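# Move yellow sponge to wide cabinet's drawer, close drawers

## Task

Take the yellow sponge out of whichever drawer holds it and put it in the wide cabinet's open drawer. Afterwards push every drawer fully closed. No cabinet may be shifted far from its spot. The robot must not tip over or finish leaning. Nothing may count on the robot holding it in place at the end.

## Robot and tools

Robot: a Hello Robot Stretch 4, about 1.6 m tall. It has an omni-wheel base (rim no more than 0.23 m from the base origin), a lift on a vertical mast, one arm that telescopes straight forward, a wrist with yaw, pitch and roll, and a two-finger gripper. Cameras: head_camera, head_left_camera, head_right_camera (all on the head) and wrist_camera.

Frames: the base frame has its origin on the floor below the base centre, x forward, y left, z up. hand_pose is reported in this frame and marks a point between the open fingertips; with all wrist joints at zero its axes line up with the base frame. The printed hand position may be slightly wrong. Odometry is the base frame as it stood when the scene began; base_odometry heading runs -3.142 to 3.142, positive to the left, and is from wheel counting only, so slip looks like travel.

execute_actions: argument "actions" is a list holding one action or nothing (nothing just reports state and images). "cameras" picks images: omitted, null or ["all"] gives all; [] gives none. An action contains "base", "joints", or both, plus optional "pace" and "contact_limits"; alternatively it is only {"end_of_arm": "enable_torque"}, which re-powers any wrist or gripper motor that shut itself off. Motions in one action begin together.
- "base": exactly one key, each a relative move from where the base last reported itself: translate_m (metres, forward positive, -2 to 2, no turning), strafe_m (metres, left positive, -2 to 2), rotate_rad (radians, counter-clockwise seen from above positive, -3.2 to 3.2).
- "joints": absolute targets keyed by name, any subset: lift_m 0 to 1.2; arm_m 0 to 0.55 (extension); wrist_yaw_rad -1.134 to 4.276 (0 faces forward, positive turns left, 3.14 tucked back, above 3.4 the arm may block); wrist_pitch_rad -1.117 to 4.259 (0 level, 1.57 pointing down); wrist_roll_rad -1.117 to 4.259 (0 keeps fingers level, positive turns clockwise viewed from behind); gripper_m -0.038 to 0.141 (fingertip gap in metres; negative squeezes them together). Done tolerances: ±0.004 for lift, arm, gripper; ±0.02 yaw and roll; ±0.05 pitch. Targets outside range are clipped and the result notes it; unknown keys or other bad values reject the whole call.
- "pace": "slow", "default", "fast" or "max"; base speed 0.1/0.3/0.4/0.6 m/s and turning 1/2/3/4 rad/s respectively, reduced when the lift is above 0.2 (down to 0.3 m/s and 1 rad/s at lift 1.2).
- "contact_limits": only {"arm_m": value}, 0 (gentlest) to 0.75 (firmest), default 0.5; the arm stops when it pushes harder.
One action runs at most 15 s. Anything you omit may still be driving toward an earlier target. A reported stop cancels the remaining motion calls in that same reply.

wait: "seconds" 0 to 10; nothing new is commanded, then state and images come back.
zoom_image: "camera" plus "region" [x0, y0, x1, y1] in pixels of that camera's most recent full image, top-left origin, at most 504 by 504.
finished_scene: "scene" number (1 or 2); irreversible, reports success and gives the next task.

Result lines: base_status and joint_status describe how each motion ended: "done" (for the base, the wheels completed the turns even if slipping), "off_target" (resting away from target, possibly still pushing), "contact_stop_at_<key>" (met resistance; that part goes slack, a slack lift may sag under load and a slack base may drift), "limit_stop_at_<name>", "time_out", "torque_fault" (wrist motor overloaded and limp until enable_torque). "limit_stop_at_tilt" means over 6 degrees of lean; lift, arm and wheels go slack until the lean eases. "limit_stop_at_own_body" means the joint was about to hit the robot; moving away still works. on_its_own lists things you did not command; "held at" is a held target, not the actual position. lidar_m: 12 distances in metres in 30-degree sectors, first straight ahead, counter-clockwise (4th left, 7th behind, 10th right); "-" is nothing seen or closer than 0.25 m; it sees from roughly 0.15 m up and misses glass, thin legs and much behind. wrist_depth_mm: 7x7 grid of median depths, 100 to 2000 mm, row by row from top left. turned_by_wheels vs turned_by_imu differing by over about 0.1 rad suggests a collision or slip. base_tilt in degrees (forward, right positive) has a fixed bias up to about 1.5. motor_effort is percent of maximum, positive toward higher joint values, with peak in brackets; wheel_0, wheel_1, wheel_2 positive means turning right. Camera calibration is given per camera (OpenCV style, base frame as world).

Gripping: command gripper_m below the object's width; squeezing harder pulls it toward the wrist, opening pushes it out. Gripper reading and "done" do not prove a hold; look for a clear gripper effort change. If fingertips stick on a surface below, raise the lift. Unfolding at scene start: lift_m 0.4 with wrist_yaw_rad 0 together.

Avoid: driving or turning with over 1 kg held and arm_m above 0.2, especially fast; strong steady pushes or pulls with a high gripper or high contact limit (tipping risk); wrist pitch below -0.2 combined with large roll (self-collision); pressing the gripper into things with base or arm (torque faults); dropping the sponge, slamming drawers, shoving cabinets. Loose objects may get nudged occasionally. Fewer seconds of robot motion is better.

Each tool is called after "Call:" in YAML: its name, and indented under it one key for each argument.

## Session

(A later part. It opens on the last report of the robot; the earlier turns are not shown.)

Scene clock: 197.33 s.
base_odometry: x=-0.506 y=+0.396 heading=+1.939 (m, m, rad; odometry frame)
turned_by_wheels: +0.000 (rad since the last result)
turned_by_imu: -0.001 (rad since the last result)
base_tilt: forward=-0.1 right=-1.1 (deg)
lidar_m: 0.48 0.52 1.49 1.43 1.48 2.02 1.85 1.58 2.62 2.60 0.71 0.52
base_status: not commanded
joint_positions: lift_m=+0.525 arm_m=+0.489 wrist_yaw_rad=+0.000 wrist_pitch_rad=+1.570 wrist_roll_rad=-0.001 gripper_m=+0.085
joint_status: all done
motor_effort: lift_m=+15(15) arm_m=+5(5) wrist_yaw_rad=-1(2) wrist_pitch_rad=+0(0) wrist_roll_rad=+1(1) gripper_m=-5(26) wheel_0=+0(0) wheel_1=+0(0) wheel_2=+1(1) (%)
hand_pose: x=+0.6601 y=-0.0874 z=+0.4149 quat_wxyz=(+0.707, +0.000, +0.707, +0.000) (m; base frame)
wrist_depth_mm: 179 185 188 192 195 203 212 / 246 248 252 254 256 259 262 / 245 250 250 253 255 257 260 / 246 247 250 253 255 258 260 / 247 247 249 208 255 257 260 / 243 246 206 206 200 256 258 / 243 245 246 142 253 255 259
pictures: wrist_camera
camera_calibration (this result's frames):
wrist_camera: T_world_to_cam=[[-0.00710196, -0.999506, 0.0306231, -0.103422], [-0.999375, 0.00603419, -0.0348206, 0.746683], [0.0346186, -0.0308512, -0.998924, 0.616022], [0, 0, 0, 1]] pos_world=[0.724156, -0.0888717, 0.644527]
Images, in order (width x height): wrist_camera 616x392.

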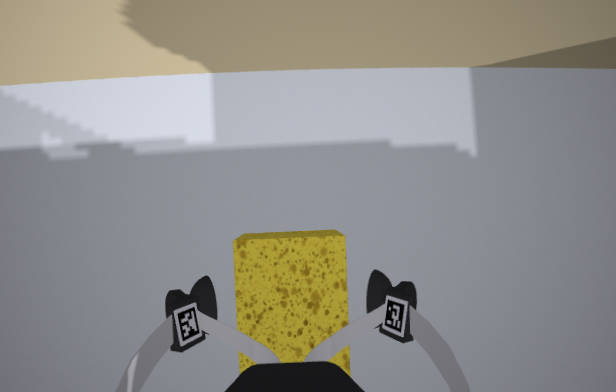

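Call:
execute_actions:
  actions:
    - {"joints": {"lift_m": 0.79}, "pace": "fast"}
  cameras: ["wrist_camera"]

Call:
execute_actions:
  actions:
    - {"base": {"translate_m": -0.07}, "joints": {"arm_m": 0.0, "gripper_m": 0.0, "wrist_pitch_rad": 0}, "pace": "fast"}
  cameras: ["head_camera", "wrist_camera"]

Scene clock: 219.10 s.
base_odometry: x=-0.506 y=+0.396 heading=+1.939 (m, m, rad; odometry frame)
turned_by_wheels: +0.000 (rad since the last result)
turned_by_imu: -0.002 (rad since the last result)
base_tilt: forward=+0.0 right=-1.0 (deg)
lidar_m: 0.48 0.51 1.47 1.40 1.46 2.02 1.84 1.55 2.62 2.59 0.71 0.53
base_status: not commanded
joint_positions: lift_m=+0.790 arm_m=+0.489 wrist_yaw_rad=+0.000 wrist_pitch_rad=+1.570 wrist_roll_rad=-0.001 gripper_m=+0.085
joint_status: all done
motor_effort: lift_m=+20(21) arm_m=+6(6) wrist_yaw_rad=-1(1) wrist_pitch_rad=+3(1) wrist_roll_rad=+1(1) gripper_m=-5(5) wheel_0=+0(1) wheel_1=+0(0) wheel_2=+1(1) (%)
hand_pose: x=+0.6602 y=-0.0874 z=+0.6795 quat_wxyz=(+0.707, +0.000, +0.707, +0.000) (m; base frame)
wrist_depth_mm: 267 270 273 276 278 282 283 / 266 271 277 285 294 300 303 / 445 484 512 517 525 530 535 / 500 508 512 517 525 530 535 / 504 508 517 473 525 530 530 / 500 500 512 521 200 525 525 / 459 436 430 142 413 402 399
pictures: wrist_camera
camera_calibration (this result's frames):
wrist_camera: T_world_to_cam=[[-0.00710198, -0.999506, 0.0306231, -0.111525], [-0.999375, 0.00603422, -0.0348204, 0.755901], [0.0346184, -0.0308512, -0.998924, 0.880345], [0, 0, 0, 1]] pos_world=[0.72416, -0.0888717, 0.909134]
Images, in order (width x height): wrist_camera 616x392.

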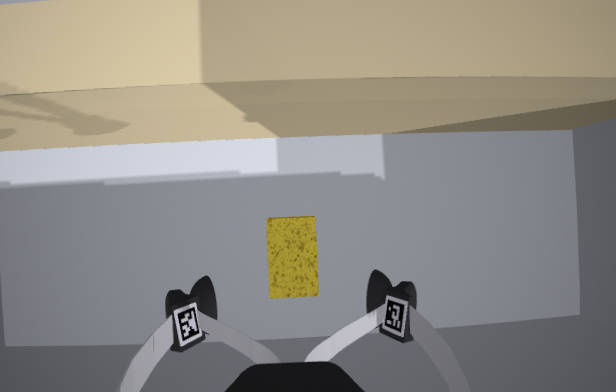

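Scene clock: 221.20 s.
base_odometry: x=-0.481 y=+0.330 heading=+1.939 (m, m, rad; odometry frame)
turned_by_wheels: +0.000 (rad since the last result)
turned_by_imu: -0.001 (rad since the last result)
base_tilt: forward=-0.1 right=-1.0 (deg)
lidar_m: 0.54 0.60 1.47 1.42 1.50 2.01 1.78 1.50 2.63 2.57 2.01 0.59
base_status: done
joint_positions: lift_m=+0.790 arm_m=+0.002 wrist_yaw_rad=+0.000 wrist_pitch_rad=+0.003 wrist_roll_rad=+0.000 gripper_m=+0.000
joint_status: all done
motor_effort: lift_m=+20(20) arm_m=-6(7) wrist_yaw_rad=+0(1) wrist_pitch_rad=-6(12) wrist_roll_rad=+1(2) gripper_m=-8(7) wheel_0=+0(4) wheel_1=+2(2) wheel_2=-2(9) (%)
hand_pose: x=+0.4614 y=-0.0875 z=+0.9673 quat_wxyz=(+1.000, +0.000, +0.001, +0.000) (m; base frame)
wrist_depth_mm: 1138 1160 1182 1229 1205 1255 1229 / 1182 1160 1182 1229 1205 1229 1255 / 1182 1160 1182 1182 1229 1229 1255 / 1160 1118 1182 1205 691 699 1281 / 668 668 668 676 683 699 1229 / 654 668 668 204 683 691 1205 / 661 654 183 148 176 691 1229
pictures: head_camera, wrist_camera
camera_calibration (this result's frames):
wrist_camera: T_world_to_cam=[[-0.0308055, -0.9995, -0.00718508, -0.0742857], [0.0313543, 0.00621863, -0.999489, 1.02482], [0.999033, -0.031015, 0.0311471, -0.266699], [0, 0, 0, 1]] pos_world=[0.232021, -0.0888932, 1.03207]
Images, in order (width x height): head_camera 420x560, wrist_camera 616x392.

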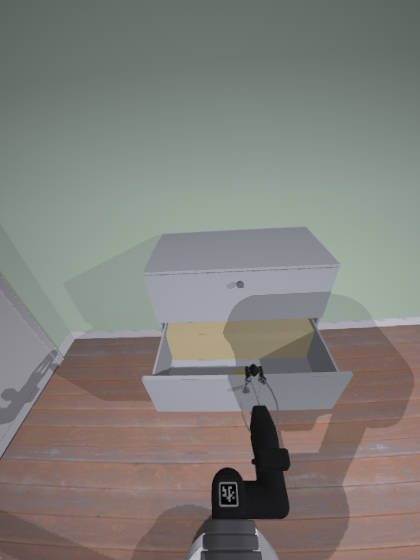

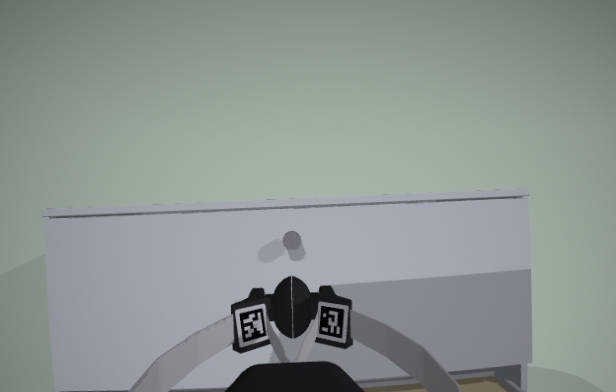

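Call:
execute_actions:
  actions:
    - {"joints": {"lift_m": 0.33, "arm_m": 0.03}, "pace": "fast"}
  cameras: ["head_camera", "wrist_camera"]

Scene clock: 226.20 s.
base_odometry: x=-0.481 y=+0.330 heading=+1.939 (m, m, rad; odometry frame)
turned_by_wheels: +0.000 (rad since the last result)
turned_by_imu: -0.002 (rad since the last result)
base_tilt: forward=-0.1 right=-0.9 (deg)
lidar_m: 0.55 0.59 1.47 1.42 1.49 2.02 1.79 1.50 2.61 2.56 2.02 0.59
base_status: not commanded
joint_positions: lift_m=+0.330 arm_m=+0.029 wrist_yaw_rad=+0.000 wrist_pitch_rad=+0.003 wrist_roll_rad=+0.000 gripper_m=+0.000
joint_status: all done
motor_effort: lift_m=+15(18) arm_m=+6(6) wrist_yaw_rad=+0(0) wrist_pitch_rad=-6(7) wrist_roll_rad=+2(1) gripper_m=-9(7) wheel_0=+0(0) wheel_1=+2(2) wheel_2=-1(2) (%)
hand_pose: x=+0.4884 y=-0.0874 z=+0.5077 quat_wxyz=(+1.000, +0.000, +0.001, +0.000) (m; base frame)
wrist_depth_mm: 640 654 647 668 668 676 1229 / 315 315 319 320 325 330 332 / 314 315 320 324 325 327 332 / 310 315 319 322 324 329 330 / 312 315 315 320 325 329 332 / 309 312 315 203 322 327 330 / 310 312 183 148 177 325 329
pictures: head_camera, wrist_camera
camera_calibration (this result's frames):
wrist_camera: T_world_to_cam=[[-0.0306785, -0.999503, -0.00718887, -0.0767804], [0.0314816, 0.00622245, -0.999485, 0.564555], [0.999033, -0.0308891, 0.0312751, -0.279407], [0, 0, 0, 1]] pos_world=[0.259008, -0.0888858, 0.572451]
Images, in order (width x height): head_camera 420x560, wrist_camera 616x392.

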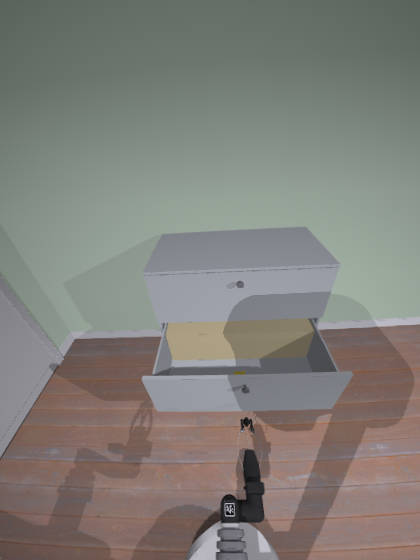

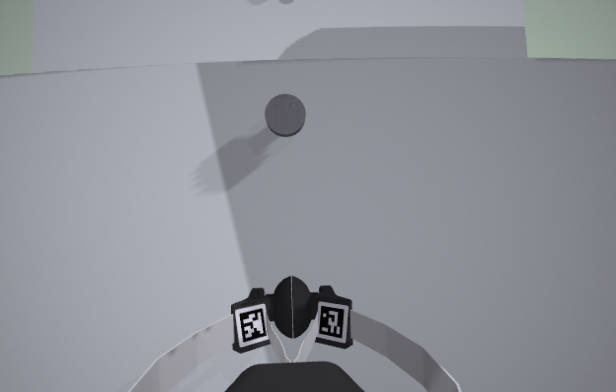

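Call:
execute_actions:
  actions:
    - {"joints": {"arm_m": 0.42}, "contact_limits": {"arm_m": 0.35}}
  cameras: ["head_camera", "wrist_camera"]

Scene clock: 230.17 s.
base_odometry: x=-0.481 y=+0.330 heading=+1.939 (m, m, rad; odometry frame)
turned_by_wheels: +0.000 (rad since the last result)
turned_by_imu: +0.005 (rad since the last result)
base_tilt: forward=-0.2 right=-1.0 (deg)
lidar_m: 0.65 0.70 1.46 1.43 1.48 2.02 1.79 1.50 2.61 2.56 2.00 0.69
base_status: not commanded
joint_positions: lift_m=+0.330 arm_m=+0.130 wrist_yaw_rad=+0.000 wrist_pitch_rad=+0.002 wrist_roll_rad=+0.000 gripper_m=+0.000
joint_status: arm_m contact_stop (moved +0.101 of +0.391)
on_its_own: arm_m is slack since a contact_stop (your +0.420 is given up)
motor_effort: lift_m=+16(16) arm_m=+0(20) wrist_yaw_rad=+0(57) wrist_pitch_rad=-7(7) wrist_roll_rad=+2(1) gripper_m=-9(9) wheel_0=-1(4) wheel_1=+1(8) wheel_2=-2(15) (%)
contact_limits: arm_m 0.35
hand_pose: x=+0.5895 y=-0.0875 z=+0.5077 quat_wxyz=(+1.000, +0.000, +0.001, +0.000) (m; base frame)
wrist_depth_mm: 544 549 549 564 564 569 569 / 314 317 319 320 324 325 332 / 310 315 320 320 325 327 330 / 312 314 317 319 325 327 330 / 312 315 317 320 322 325 325 / 310 314 315 203 320 325 329 / 309 310 183 148 177 325 327
pictures: head_camera, wrist_camera
camera_calibration (this result's frames):
wrist_camera: T_world_to_cam=[[-0.0308499, -0.999498, -0.00720034, -0.0736221], [0.0316358, 0.00622376, -0.99948, 0.561274], [0.999023, -0.0310617, 0.0314279, -0.380468], [0, 0, 0, 1]] pos_world=[0.360069, -0.0888964, 0.57241]
Images, in order (width x height): head_camera 420x560, wrist_camera 616x392.

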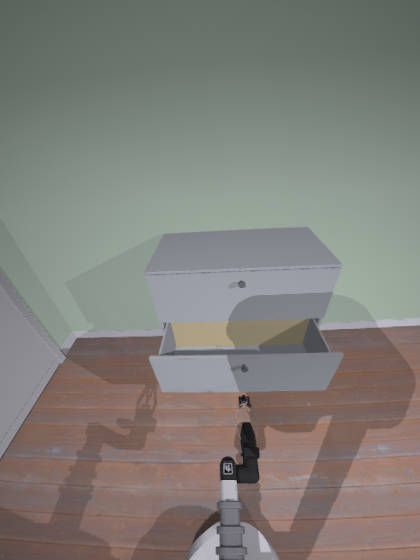

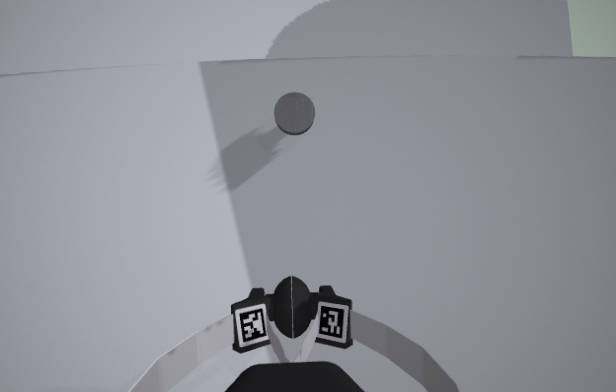

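Call:
execute_actions:
  actions:
    - {"joints": {"arm_m": 0.43}, "contact_limits": {"arm_m": 0.4}, "pace": "slow"}
  cameras: ["head_camera", "wrist_camera"]

Scene clock: 236.33 s.
base_odometry: x=-0.481 y=+0.330 heading=+1.939 (m, m, rad; odometry frame)
turned_by_wheels: +0.000 (rad since the last result)
turned_by_imu: -0.002 (rad since the last result)
base_tilt: forward=-0.1 right=-1.1 (deg)
lidar_m: 0.86 0.92 1.46 1.42 1.49 2.01 1.79 1.50 2.61 2.54 2.00 0.92
base_status: not commanded
joint_positions: lift_m=+0.330 arm_m=+0.429 wrist_yaw_rad=-0.002 wrist_pitch_rad=+0.002 wrist_roll_rad=+0.000 gripper_m=+0.000
joint_status: all done
motor_effort: lift_m=+16(16) arm_m=+7(14) wrist_yaw_rad=+7(21) wrist_pitch_rad=-5(6) wrist_roll_rad=+1(2) gripper_m=-6(8) wheel_0=+0(3) wheel_1=+2(4) wheel_2=-3(8) (%)
contact_limits: arm_m 0.4
hand_pose: x=+0.8879 y=-0.0881 z=+0.5078 quat_wxyz=(+1.000, +0.000, +0.001, -0.001) (m; base frame)
wrist_depth_mm: 232 235 237 239 241 244 247 / 232 234 236 214 240 243 245 / 231 234 236 240 241 244 245 / 232 234 236 237 239 241 243 / 231 232 235 236 238 241 241 / 230 231 233 204 239 241 242 / 229 230 183 147 236 240 243
pictures: head_camera, wrist_camera
camera_calibration (this result's frames):
wrist_camera: T_world_to_cam=[[-0.0330971, -0.999426, -0.00721356, -0.0630551], [0.0320783, 0.00615155, -0.999466, 0.551554], [0.998937, -0.0333108, 0.0318563, -0.67898], [0, 0, 0, 1]] pos_world=[0.658478, -0.0890291, 0.572435]
Images, in order (width x height): head_camera 420x560, wrist_camera 616x392.

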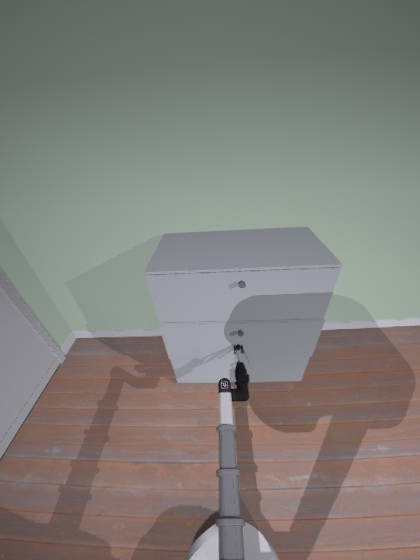

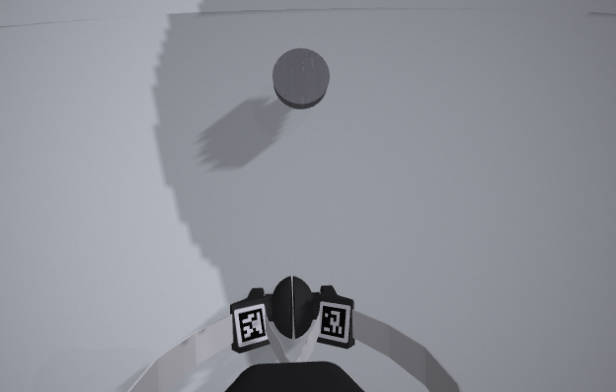

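Call:
execute_actions:
  actions:
    - {"joints": {"arm_m": 0.47}, "contact_limits": {"arm_m": 0.25}, "pace": "slow"}

Scene clock: 239.37 s.
base_odometry: x=-0.481 y=+0.330 heading=+1.939 (m, m, rad; odometry frame)
turned_by_wheels: +0.000 (rad since the last result)
turned_by_imu: -0.001 (rad since the last result)
base_tilt: forward=-0.2 right=-1.1 (deg)
lidar_m: 0.88 0.95 1.46 1.42 1.49 2.01 1.80 1.49 2.61 2.57 1.99 0.93
base_status: not commanded
joint_positions: lift_m=+0.330 arm_m=+0.447 wrist_yaw_rad=-0.005 wrist_pitch_rad=+0.001 wrist_roll_rad=+0.000 gripper_m=+0.000
joint_status: arm_m contact_stop (moved +0.019 of +0.041)
on_its_own: arm_m is slack since a contact_stop (your +0.470 is given up)
motor_effort: lift_m=+16(16) arm_m=+0(18) wrist_yaw_rad=+13(36) wrist_pitch_rad=-4(5) wrist_roll_rad=+1(1) gripper_m=-2(7) wheel_0=+1(4) wheel_1=+2(4) wheel_2=-4(11) (%)
contact_limits: arm_m 0.25
hand_pose: x=+0.9062 y=-0.0888 z=+0.5080 quat_wxyz=(+1.000, +0.000, +0.001, -0.002) (m; base frame)
wrist_depth_mm: 230 232 236 237 240 244 244 / 229 232 233 216 239 242 244 / 229 231 234 236 239 242 243 / 229 231 233 236 237 240 242 / 228 230 233 235 236 240 241 / 228 230 233 204 236 241 241 / 228 229 209 143 235 240 242
pictures: head_camera, head_left_camera, head_right_camera, wrist_camera
camera_calibration (this result's frames):
wrist_camera: T_world_to_cam=[[-0.0353231, -0.99935, -0.00723229, -0.0610568], [0.0327016, 0.00607712, -0.999447, 0.550565], [0.998841, -0.0355401, 0.0324657, -0.697724], [0, 0, 0, 1]] pos_world=[0.676754, -0.0891601, 0.572471]
Images, in order (width x height): head_camera 420x560, head_left_camera 420x672, head_right_camera 420x672, wrist_camera 616x392.

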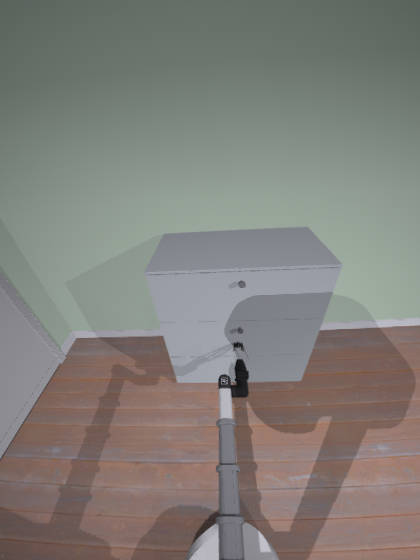

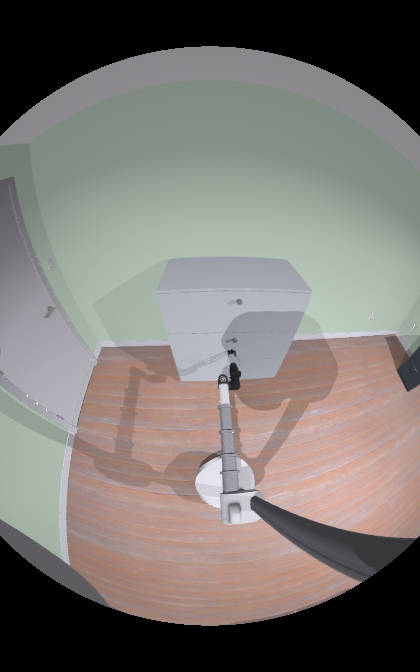

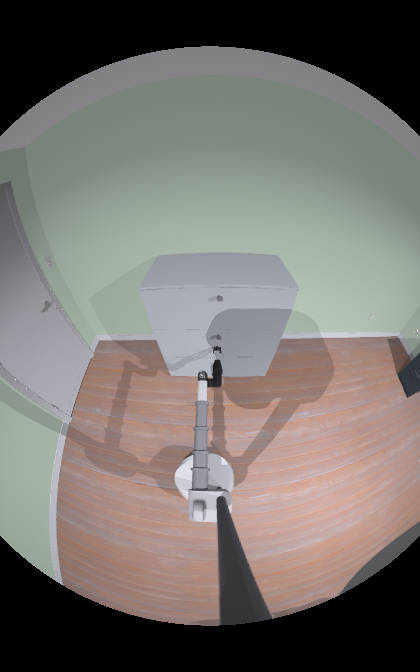

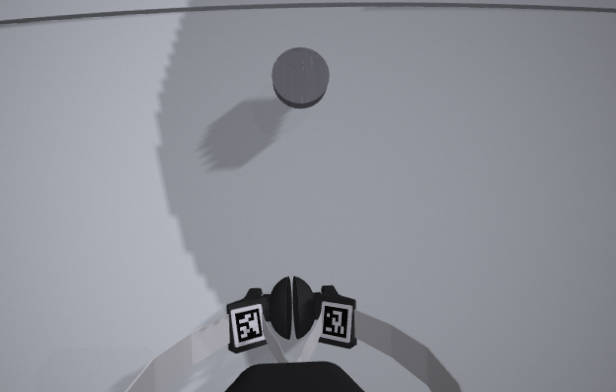

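Call:
zoom_image:
  camera: "head_camera"
  region: [135, 220, 355, 400]

Region (135, 220, 355, 400) of head_camera's 420x560 image, scaled by 2.291, with more detail than that image has; it fills the top 412 rows of this view, and the rest is white.

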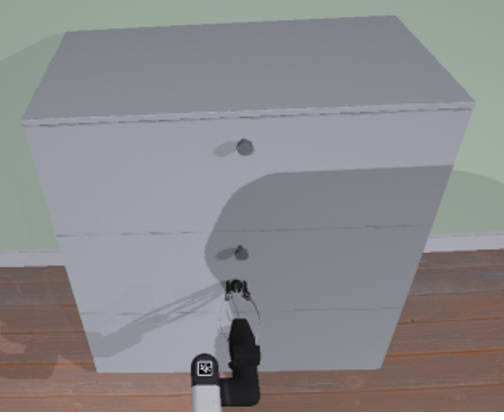

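Call:
zoom_image:
  camera: "head_right_camera"
  region: [360, 310, 420, 410]

Region (360, 310, 420, 410) of head_right_camera's 420x672 image, scaled by 5.040, with more detail than that image has; it fills the left 302 columns of this view, and the rest is white.

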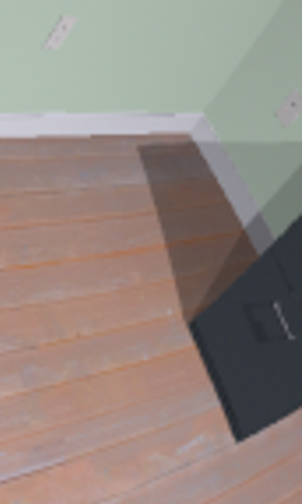

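Call:
execute_actions:
  actions:
    - {"base": {"rotate_rad": -2.44}, "joints": {"arm_m": 0.0, "lift_m": 0.24, "wrist_roll_rad": 1.57, "gripper_m": 0.06, "wrist_yaw_rad": 0, "wrist_pitch_rad": 0}, "pace": "fast"}

Scene clock: 271.83 s.
base_odometry: x=-0.481 y=+0.330 heading=-0.501 (m, m, rad; odometry frame)
turned_by_wheels: -2.440 (rad since the last result)
turned_by_imu: -2.414 (rad since the last result)
base_tilt: forward=-0.2 right=-1.1 (deg)
lidar_m: 1.58 2.54 2.63 1.72 0.88 0.88 1.57 1.43 1.43 1.59 2.36 1.49
base_status: done
joint_positions: lift_m=+0.240 arm_m=+0.002 wrist_yaw_rad=+0.000 wrist_pitch_rad=+0.003 wrist_roll_rad=+1.569 gripper_m=+0.060
joint_status: all done
motor_effort: lift_m=+16(16) arm_m=-6(8) wrist_yaw_rad=+0(12) wrist_pitch_rad=-6(6) wrist_roll_rad=+2(8) gripper_m=-4(5) wheel_0=+0(4) wheel_1=-1(11) wheel_2=+0(9) (%)
hand_pose: x=+0.4613 y=-0.0875 z=+0.4176 quat_wxyz=(+0.708, +0.707, +0.001, -0.001) (m; base frame)
wrist_depth_mm: 1863 1921 1756 1499 1336 732 535 / - - - 1499 1336 750 549 / - - - 1708 1430 759 539 / - - - - 1430 768 544 / - - - - 1464 788 549 / - - 216 - 214 788 564 / - - - 141 1499 715 564
pictures: head_camera, head_left_camera, head_right_camera, wrist_camera
camera_calibration (this result's frames):
wrist_camera: T_world_to_cam=[[-0.0331364, 0.00645089, -0.99943, 0.425231], [0.0343316, 0.999396, 0.00531239, 0.141367], [0.998861, -0.034136, -0.0333379, -0.222797], [0, 0, 0, 1]] pos_world=[0.23178, -0.15163, 0.41681]
Images, in order (width x height): head_camera 420x560, head_left_camera 420x672, head_right_camera 420x672, wrist_camera 616x392.

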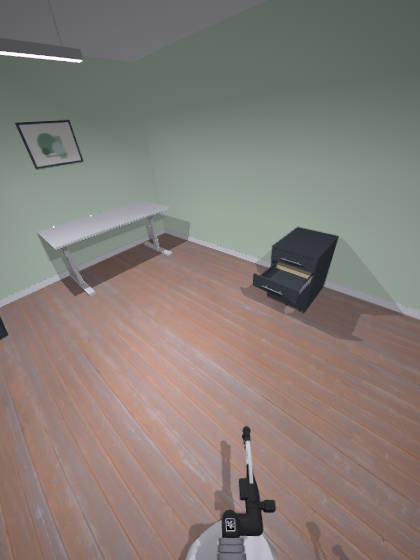

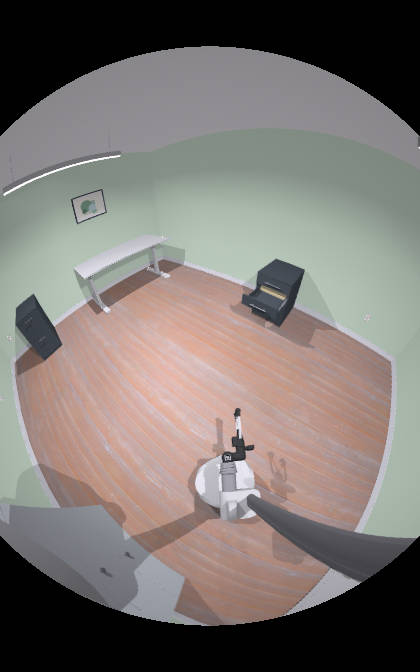

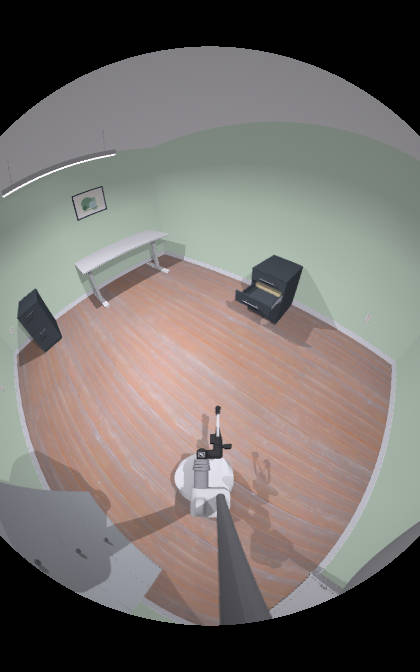

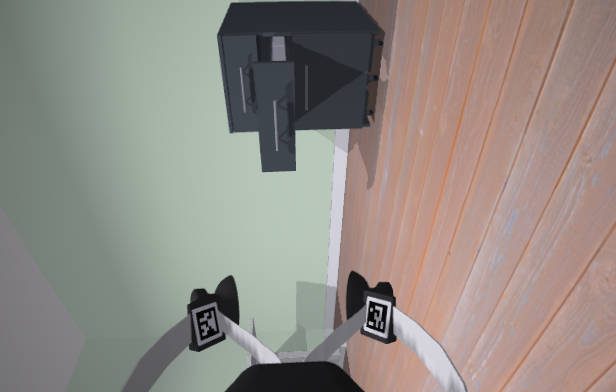

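Call:
zoom_image:
  camera: "head_left_camera"
  region: [0, 280, 90, 370]

Call:
execute_actions:
  actions:
    - {"base": {"translate_m": 1.065}, "pace": "max"}
  cameras: []

Call:
execute_actions:
  actions:
    - {"base": {"rotate_rad": -0.735}, "pace": "fast"}

Region (0, 280, 90, 370) of head_left_camera's 420x672 image, scaled by 5.600, with more detail than that image has.

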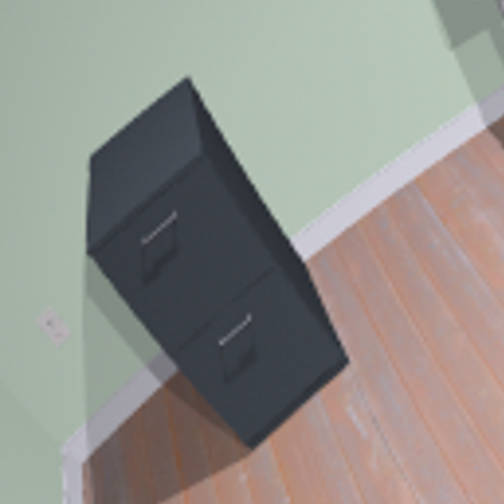

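Scene clock: 277.83 s.
base_odometry: x=+0.453 y=-0.182 heading=-0.502 (m, m, rad; odometry frame)
turned_by_wheels: +0.000 (rad since the last result)
turned_by_imu: -0.002 (rad since the last result)
base_tilt: forward=-0.2 right=-1.0 (deg)
lidar_m: 1.70 1.81 1.82 2.23 2.23 1.72 1.91 2.13 2.10 1.89 0.58 0.58
base_status: done
joint_positions: lift_m=+0.240 arm_m=+0.002 wrist_yaw_rad=+0.000 wrist_pitch_rad=+0.003 wrist_roll_rad=+1.569 gripper_m=+0.060
joint_status: not commanded
motor_effort: lift_m=+16(16) arm_m=-6(6) wrist_yaw_rad=-1(0) wrist_pitch_rad=-5(7) wrist_roll_rad=+2(2) gripper_m=-4(3) wheel_0=+0(9) wheel_1=-1(6) wheel_2=-1(12) (%)
hand_pose: x=+0.4614 y=-0.0874 z=+0.4176 quat_wxyz=(+0.708, +0.707, +0.001, -0.001) (m; base frame)
wrist_depth_mm: 1160 1160 340 345 1182 741 544 / 1255 1255 1281 1336 1281 759 549 / 1336 1430 1430 1464 1336 768 539 / 1464 1499 1499 1576 1430 768 554 / 1756 1756 1808 1808 1464 788 559 / 1983 1983 215 - 215 778 574 / - - - 141 1499 741 564
pictures: none
No camera images: the call's "cameras" was empty. Leave "cameras" out to get every camera's image.

Scene clock: 279.13 s.
base_odometry: x=+0.453 y=-0.182 heading=-1.237 (m, m, rad; odometry frame)
turned_by_wheels: -0.735 (rad since the last result)
turned_by_imu: -0.727 (rad since the last result)
base_tilt: forward=-0.1 right=-1.1 (deg)
lidar_m: 0.58 1.57 1.90 1.80 2.24 2.32 1.71 1.78 2.24 2.09 2.13 0.63
base_status: done
joint_positions: lift_m=+0.240 arm_m=+0.002 wrist_yaw_rad=+0.000 wrist_pitch_rad=+0.003 wrist_roll_rad=+1.569 gripper_m=+0.060
joint_status: not commanded
motor_effort: lift_m=+16(16) arm_m=-6(6) wrist_yaw_rad=+0(1) wrist_pitch_rad=-6(7) wrist_roll_rad=+2(1) gripper_m=-4(5) wheel_0=+1(6) wheel_1=-1(7) wheel_2=-1(4) (%)
hand_pose: x=+0.4614 y=-0.0874 z=+0.4176 quat_wxyz=(+0.708, +0.707, +0.001, -0.001) (m; base frame)
wrist_depth_mm: 1281 1336 1336 1366 1336 741 544 / 1281 1336 1336 1397 1308 741 549 / 1336 1308 402 404 1255 768 544 / 1255 1255 397 402 715 723 539 / 1281 1255 394 397 723 723 549 / 1255 1281 216 392 215 715 569 / 1205 1205 392 141 699 707 569
pictures: head_camera, head_left_camera, head_right_camera, wrist_camera
camera_calibration (this result's frames):
wrist_camera: T_world_to_cam=[[-0.0331377, 0.00644473, -0.99943, 0.425226], [0.0341386, 0.999403, 0.00531263, 0.1414], [0.998868, -0.0339431, -0.0333379, -0.222793], [0, 0, 0, 1]] pos_world=[0.231805, -0.151618, 0.416805]
Images, in order (width x height): head_camera 420x560, head_left_camera 420x672, head_right_camera 420x672, wrist_camera 616x392.

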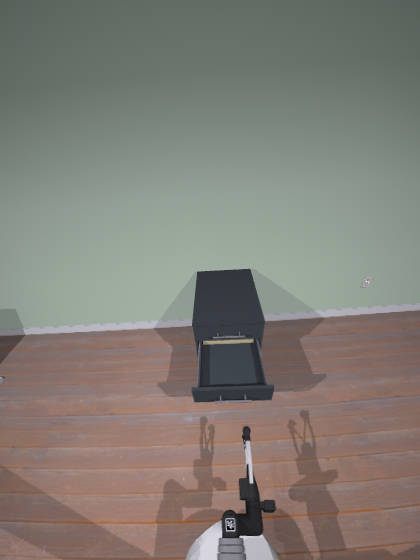

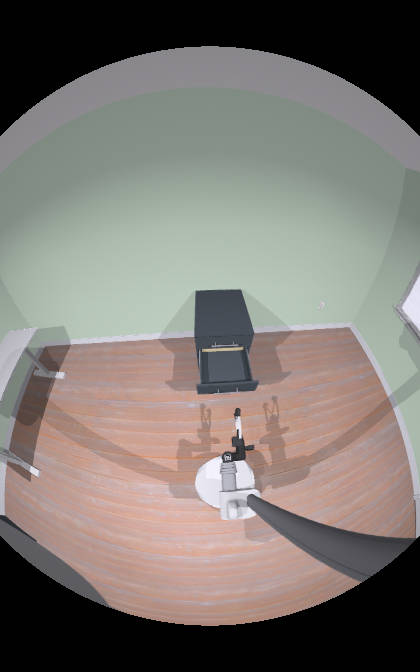

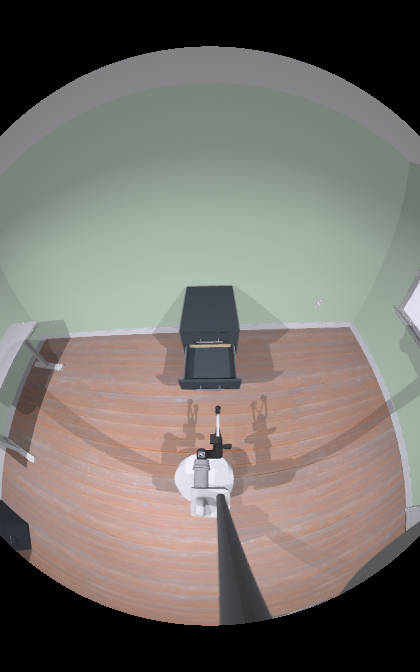

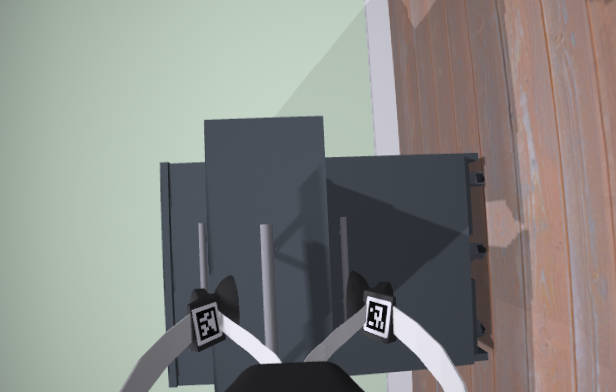

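Call:
execute_actions:
  actions:
    - {"base": {"strafe_m": 0.05}, "joints": {"arm_m": 0.125, "lift_m": 0.261}, "pace": "fast"}
  cameras: ["head_camera", "wrist_camera"]

Scene clock: 289.07 s.
base_odometry: x=+0.500 y=-0.165 heading=-1.237 (m, m, rad; odometry frame)
turned_by_wheels: +0.000 (rad since the last result)
turned_by_imu: -0.001 (rad since the last result)
base_tilt: forward=-0.1 right=-1.0 (deg)
lidar_m: 0.57 1.56 1.83 1.76 2.21 2.33 1.73 1.78 2.27 2.13 2.21 0.62
base_status: done
joint_positions: lift_m=+0.261 arm_m=+0.124 wrist_yaw_rad=+0.000 wrist_pitch_rad=+0.002 wrist_roll_rad=+1.570 gripper_m=+0.060
joint_status: all done
motor_effort: lift_m=+20(20) arm_m=+6(6) wrist_yaw_rad=-1(0) wrist_pitch_rad=-7(4) wrist_roll_rad=+2(2) gripper_m=-5(3) wheel_0=+0(9) wheel_1=+0(11) wheel_2=+0(2) (%)
hand_pose: x=+0.5834 y=-0.0874 z=+0.4384 quat_wxyz=(+0.708, +0.707, +0.001, -0.001) (m; base frame)
wrist_depth_mm: 1205 1205 278 283 1229 778 559 / 1182 1182 279 282 1229 809 564 / 1160 1182 277 279 597 609 569 / 1182 1160 277 278 597 603 574 / 1118 1138 272 274 591 591 580 / 1118 1098 216 271 216 597 580 / 1138 1118 267 141 273 597 609
pictures: head_camera, wrist_camera
camera_calibration (this result's frames):
wrist_camera: T_world_to_cam=[[-0.0329737, 0.00649717, -0.999435, 0.449881], [0.0338284, 0.999413, 0.00538095, 0.137186], [0.998884, -0.0336319, -0.0331741, -0.344059], [0, 0, 0, 1]] pos_world=[0.353869, -0.1516, 0.437475]
Images, in order (width x height): head_camera 420x560, wrist_camera 616x392.

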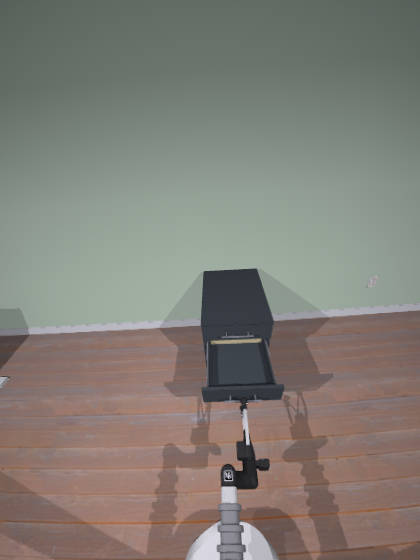

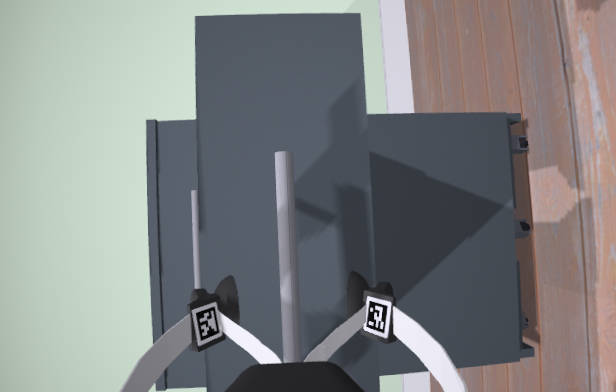

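Call:
execute_actions:
  actions:
    - {"joints": {"arm_m": 0.5}, "contact_limits": {"arm_m": 0.2}, "pace": "slow"}

Scene clock: 297.70 s.
base_odometry: x=+0.500 y=-0.165 heading=-1.237 (m, m, rad; odometry frame)
turned_by_wheels: +0.000 (rad since the last result)
turned_by_imu: -0.003 (rad since the last result)
base_tilt: forward=-0.1 right=-1.2 (deg)
lidar_m: 0.89 1.57 1.82 1.76 2.21 2.32 1.72 1.78 2.27 2.15 2.20 0.97
base_status: not commanded
joint_positions: lift_m=+0.261 arm_m=+0.465 wrist_yaw_rad=-0.004 wrist_pitch_rad=+0.001 wrist_roll_rad=+1.570 gripper_m=+0.060
joint_status: arm_m contact_stop (moved +0.342 of +0.376)
on_its_own: arm_m is slack since a contact_stop (your +0.500 is given up)
motor_effort: lift_m=+20(20) arm_m=+0(17) wrist_yaw_rad=+11(26) wrist_pitch_rad=-2(7) wrist_roll_rad=+1(2) gripper_m=-4(3) wheel_0=-2(4) wheel_1=+0(4) wheel_2=-3(8) (%)
contact_limits: arm_m 0.2
hand_pose: x=+0.9245 y=-0.0886 z=+0.4387 quat_wxyz=(+0.707, +0.707, -0.001, -0.002) (m; base frame)
wrist_depth_mm: 247 252 254 256 262 266 270 / 246 249 251 254 257 263 266 / 243 245 249 253 257 260 264 / 239 243 248 251 254 257 259 / 237 241 244 247 251 255 258 / 235 238 213 244 215 251 256 / 231 235 238 141 245 249 252
pictures: head_camera, head_left_camera, head_right_camera, wrist_camera
camera_calibration (this result's frames):
wrist_camera: T_world_to_cam=[[-0.0316702, 0.00685495, -0.999475, 0.460349], [0.0382845, 0.999251, 0.0056403, 0.122684], [0.998765, -0.0380857, -0.031909, -0.685663], [0, 0, 0, 1]] pos_world=[0.694698, -0.151862, 0.437536]
Images, in order (width x height): head_camera 420x560, head_left_camera 420x672, head_right_camera 420x672, wrist_camera 616x392.

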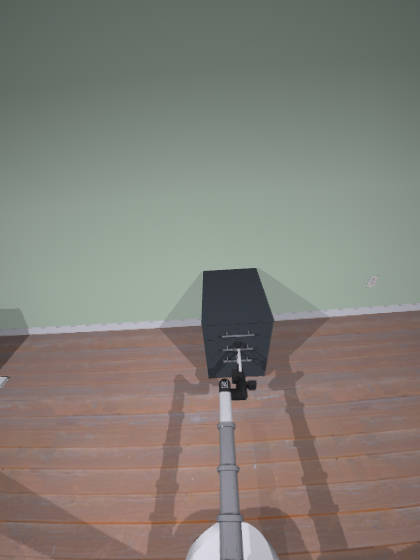

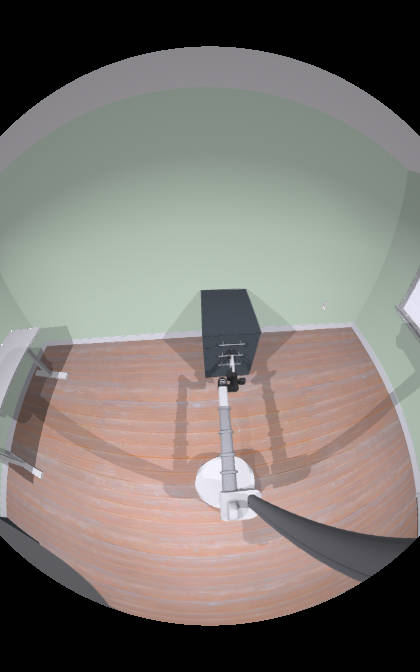

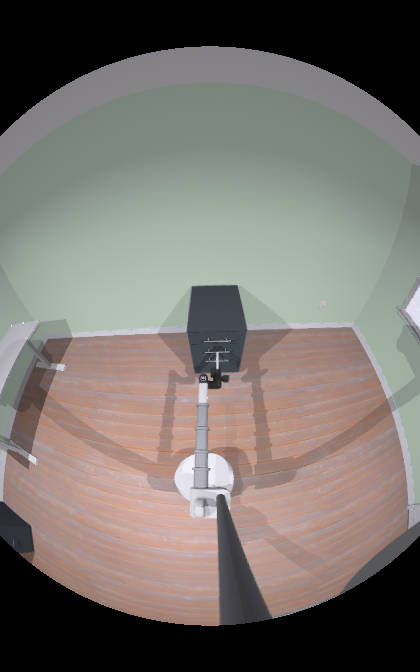

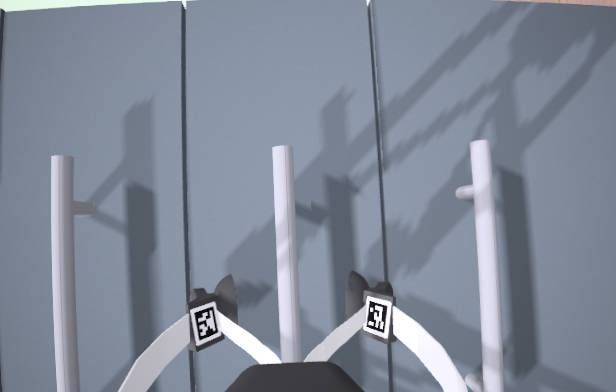

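Call:
execute_actions:
  actions:
    - {"joints": {"arm_m": 0.4}, "pace": "fast"}
  cameras: ["wrist_camera", "head_left_camera"]

Scene clock: 300.57 s.
base_odometry: x=+0.500 y=-0.165 heading=-1.237 (m, m, rad; odometry frame)
turned_by_wheels: +0.000 (rad since the last result)
turned_by_imu: -0.001 (rad since the last result)
base_tilt: forward=+0.0 right=-1.1 (deg)
lidar_m: 0.90 1.59 1.86 1.76 2.20 2.33 1.72 1.77 2.28 2.15 2.21 0.95
base_status: not commanded
joint_positions: lift_m=+0.261 arm_m=+0.401 wrist_yaw_rad=+0.000 wrist_pitch_rad=+0.002 wrist_roll_rad=+1.570 gripper_m=+0.060
joint_status: all done
motor_effort: lift_m=+20(20) arm_m=-5(6) wrist_yaw_rad=+0(11) wrist_pitch_rad=-8(5) wrist_roll_rad=+1(1) gripper_m=-2(5) wheel_0=+0(2) wheel_1=+0(1) wheel_2=+0(3) (%)
hand_pose: x=+0.8604 y=-0.0875 z=+0.4384 quat_wxyz=(+0.707, +0.707, +0.001, -0.001) (m; base frame)
wrist_depth_mm: 904 931 946 931 960 488 430 / 306 312 314 319 324 329 332 / 304 309 314 317 322 325 327 / 298 306 309 314 319 324 327 / 300 301 306 310 315 322 322 / 296 298 216 307 214 317 320 / 293 267 300 142 309 315 322
pictures: head_left_camera, wrist_camera
camera_calibration (this result's frames):
wrist_camera: T_world_to_cam=[[-0.0328349, 0.0067279, -0.999438, 0.458956], [0.034159, 0.999401, 0.00560541, 0.127528], [0.998877, -0.0339557, -0.033045, -0.620805], [0, 0, 0, 1]] pos_world=[0.630822, -0.151619, 0.437469]
Images, in order (width x height): head_left_camera 420x672, wrist_camera 616x392.

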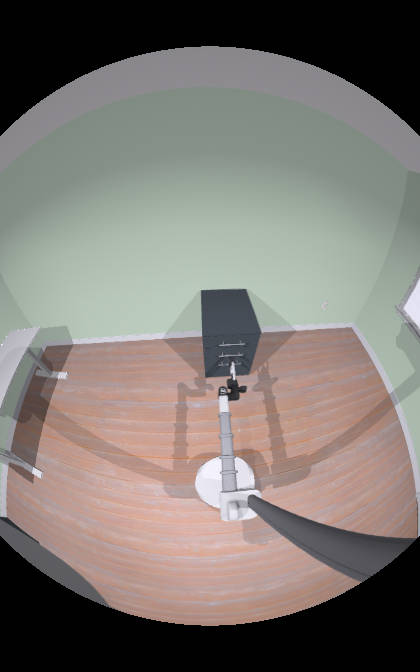

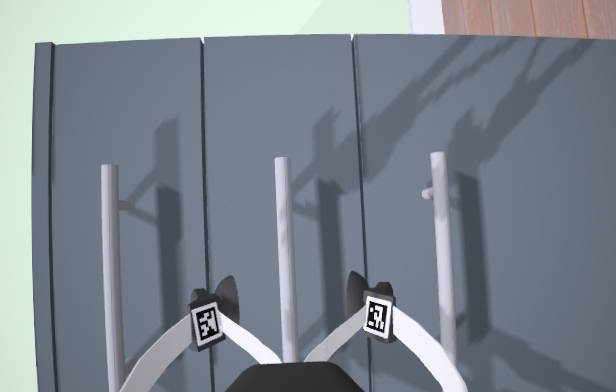

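All drawers are flush.

Call:
finished_scene:
  scene: 1

The scene is finished: the task was done.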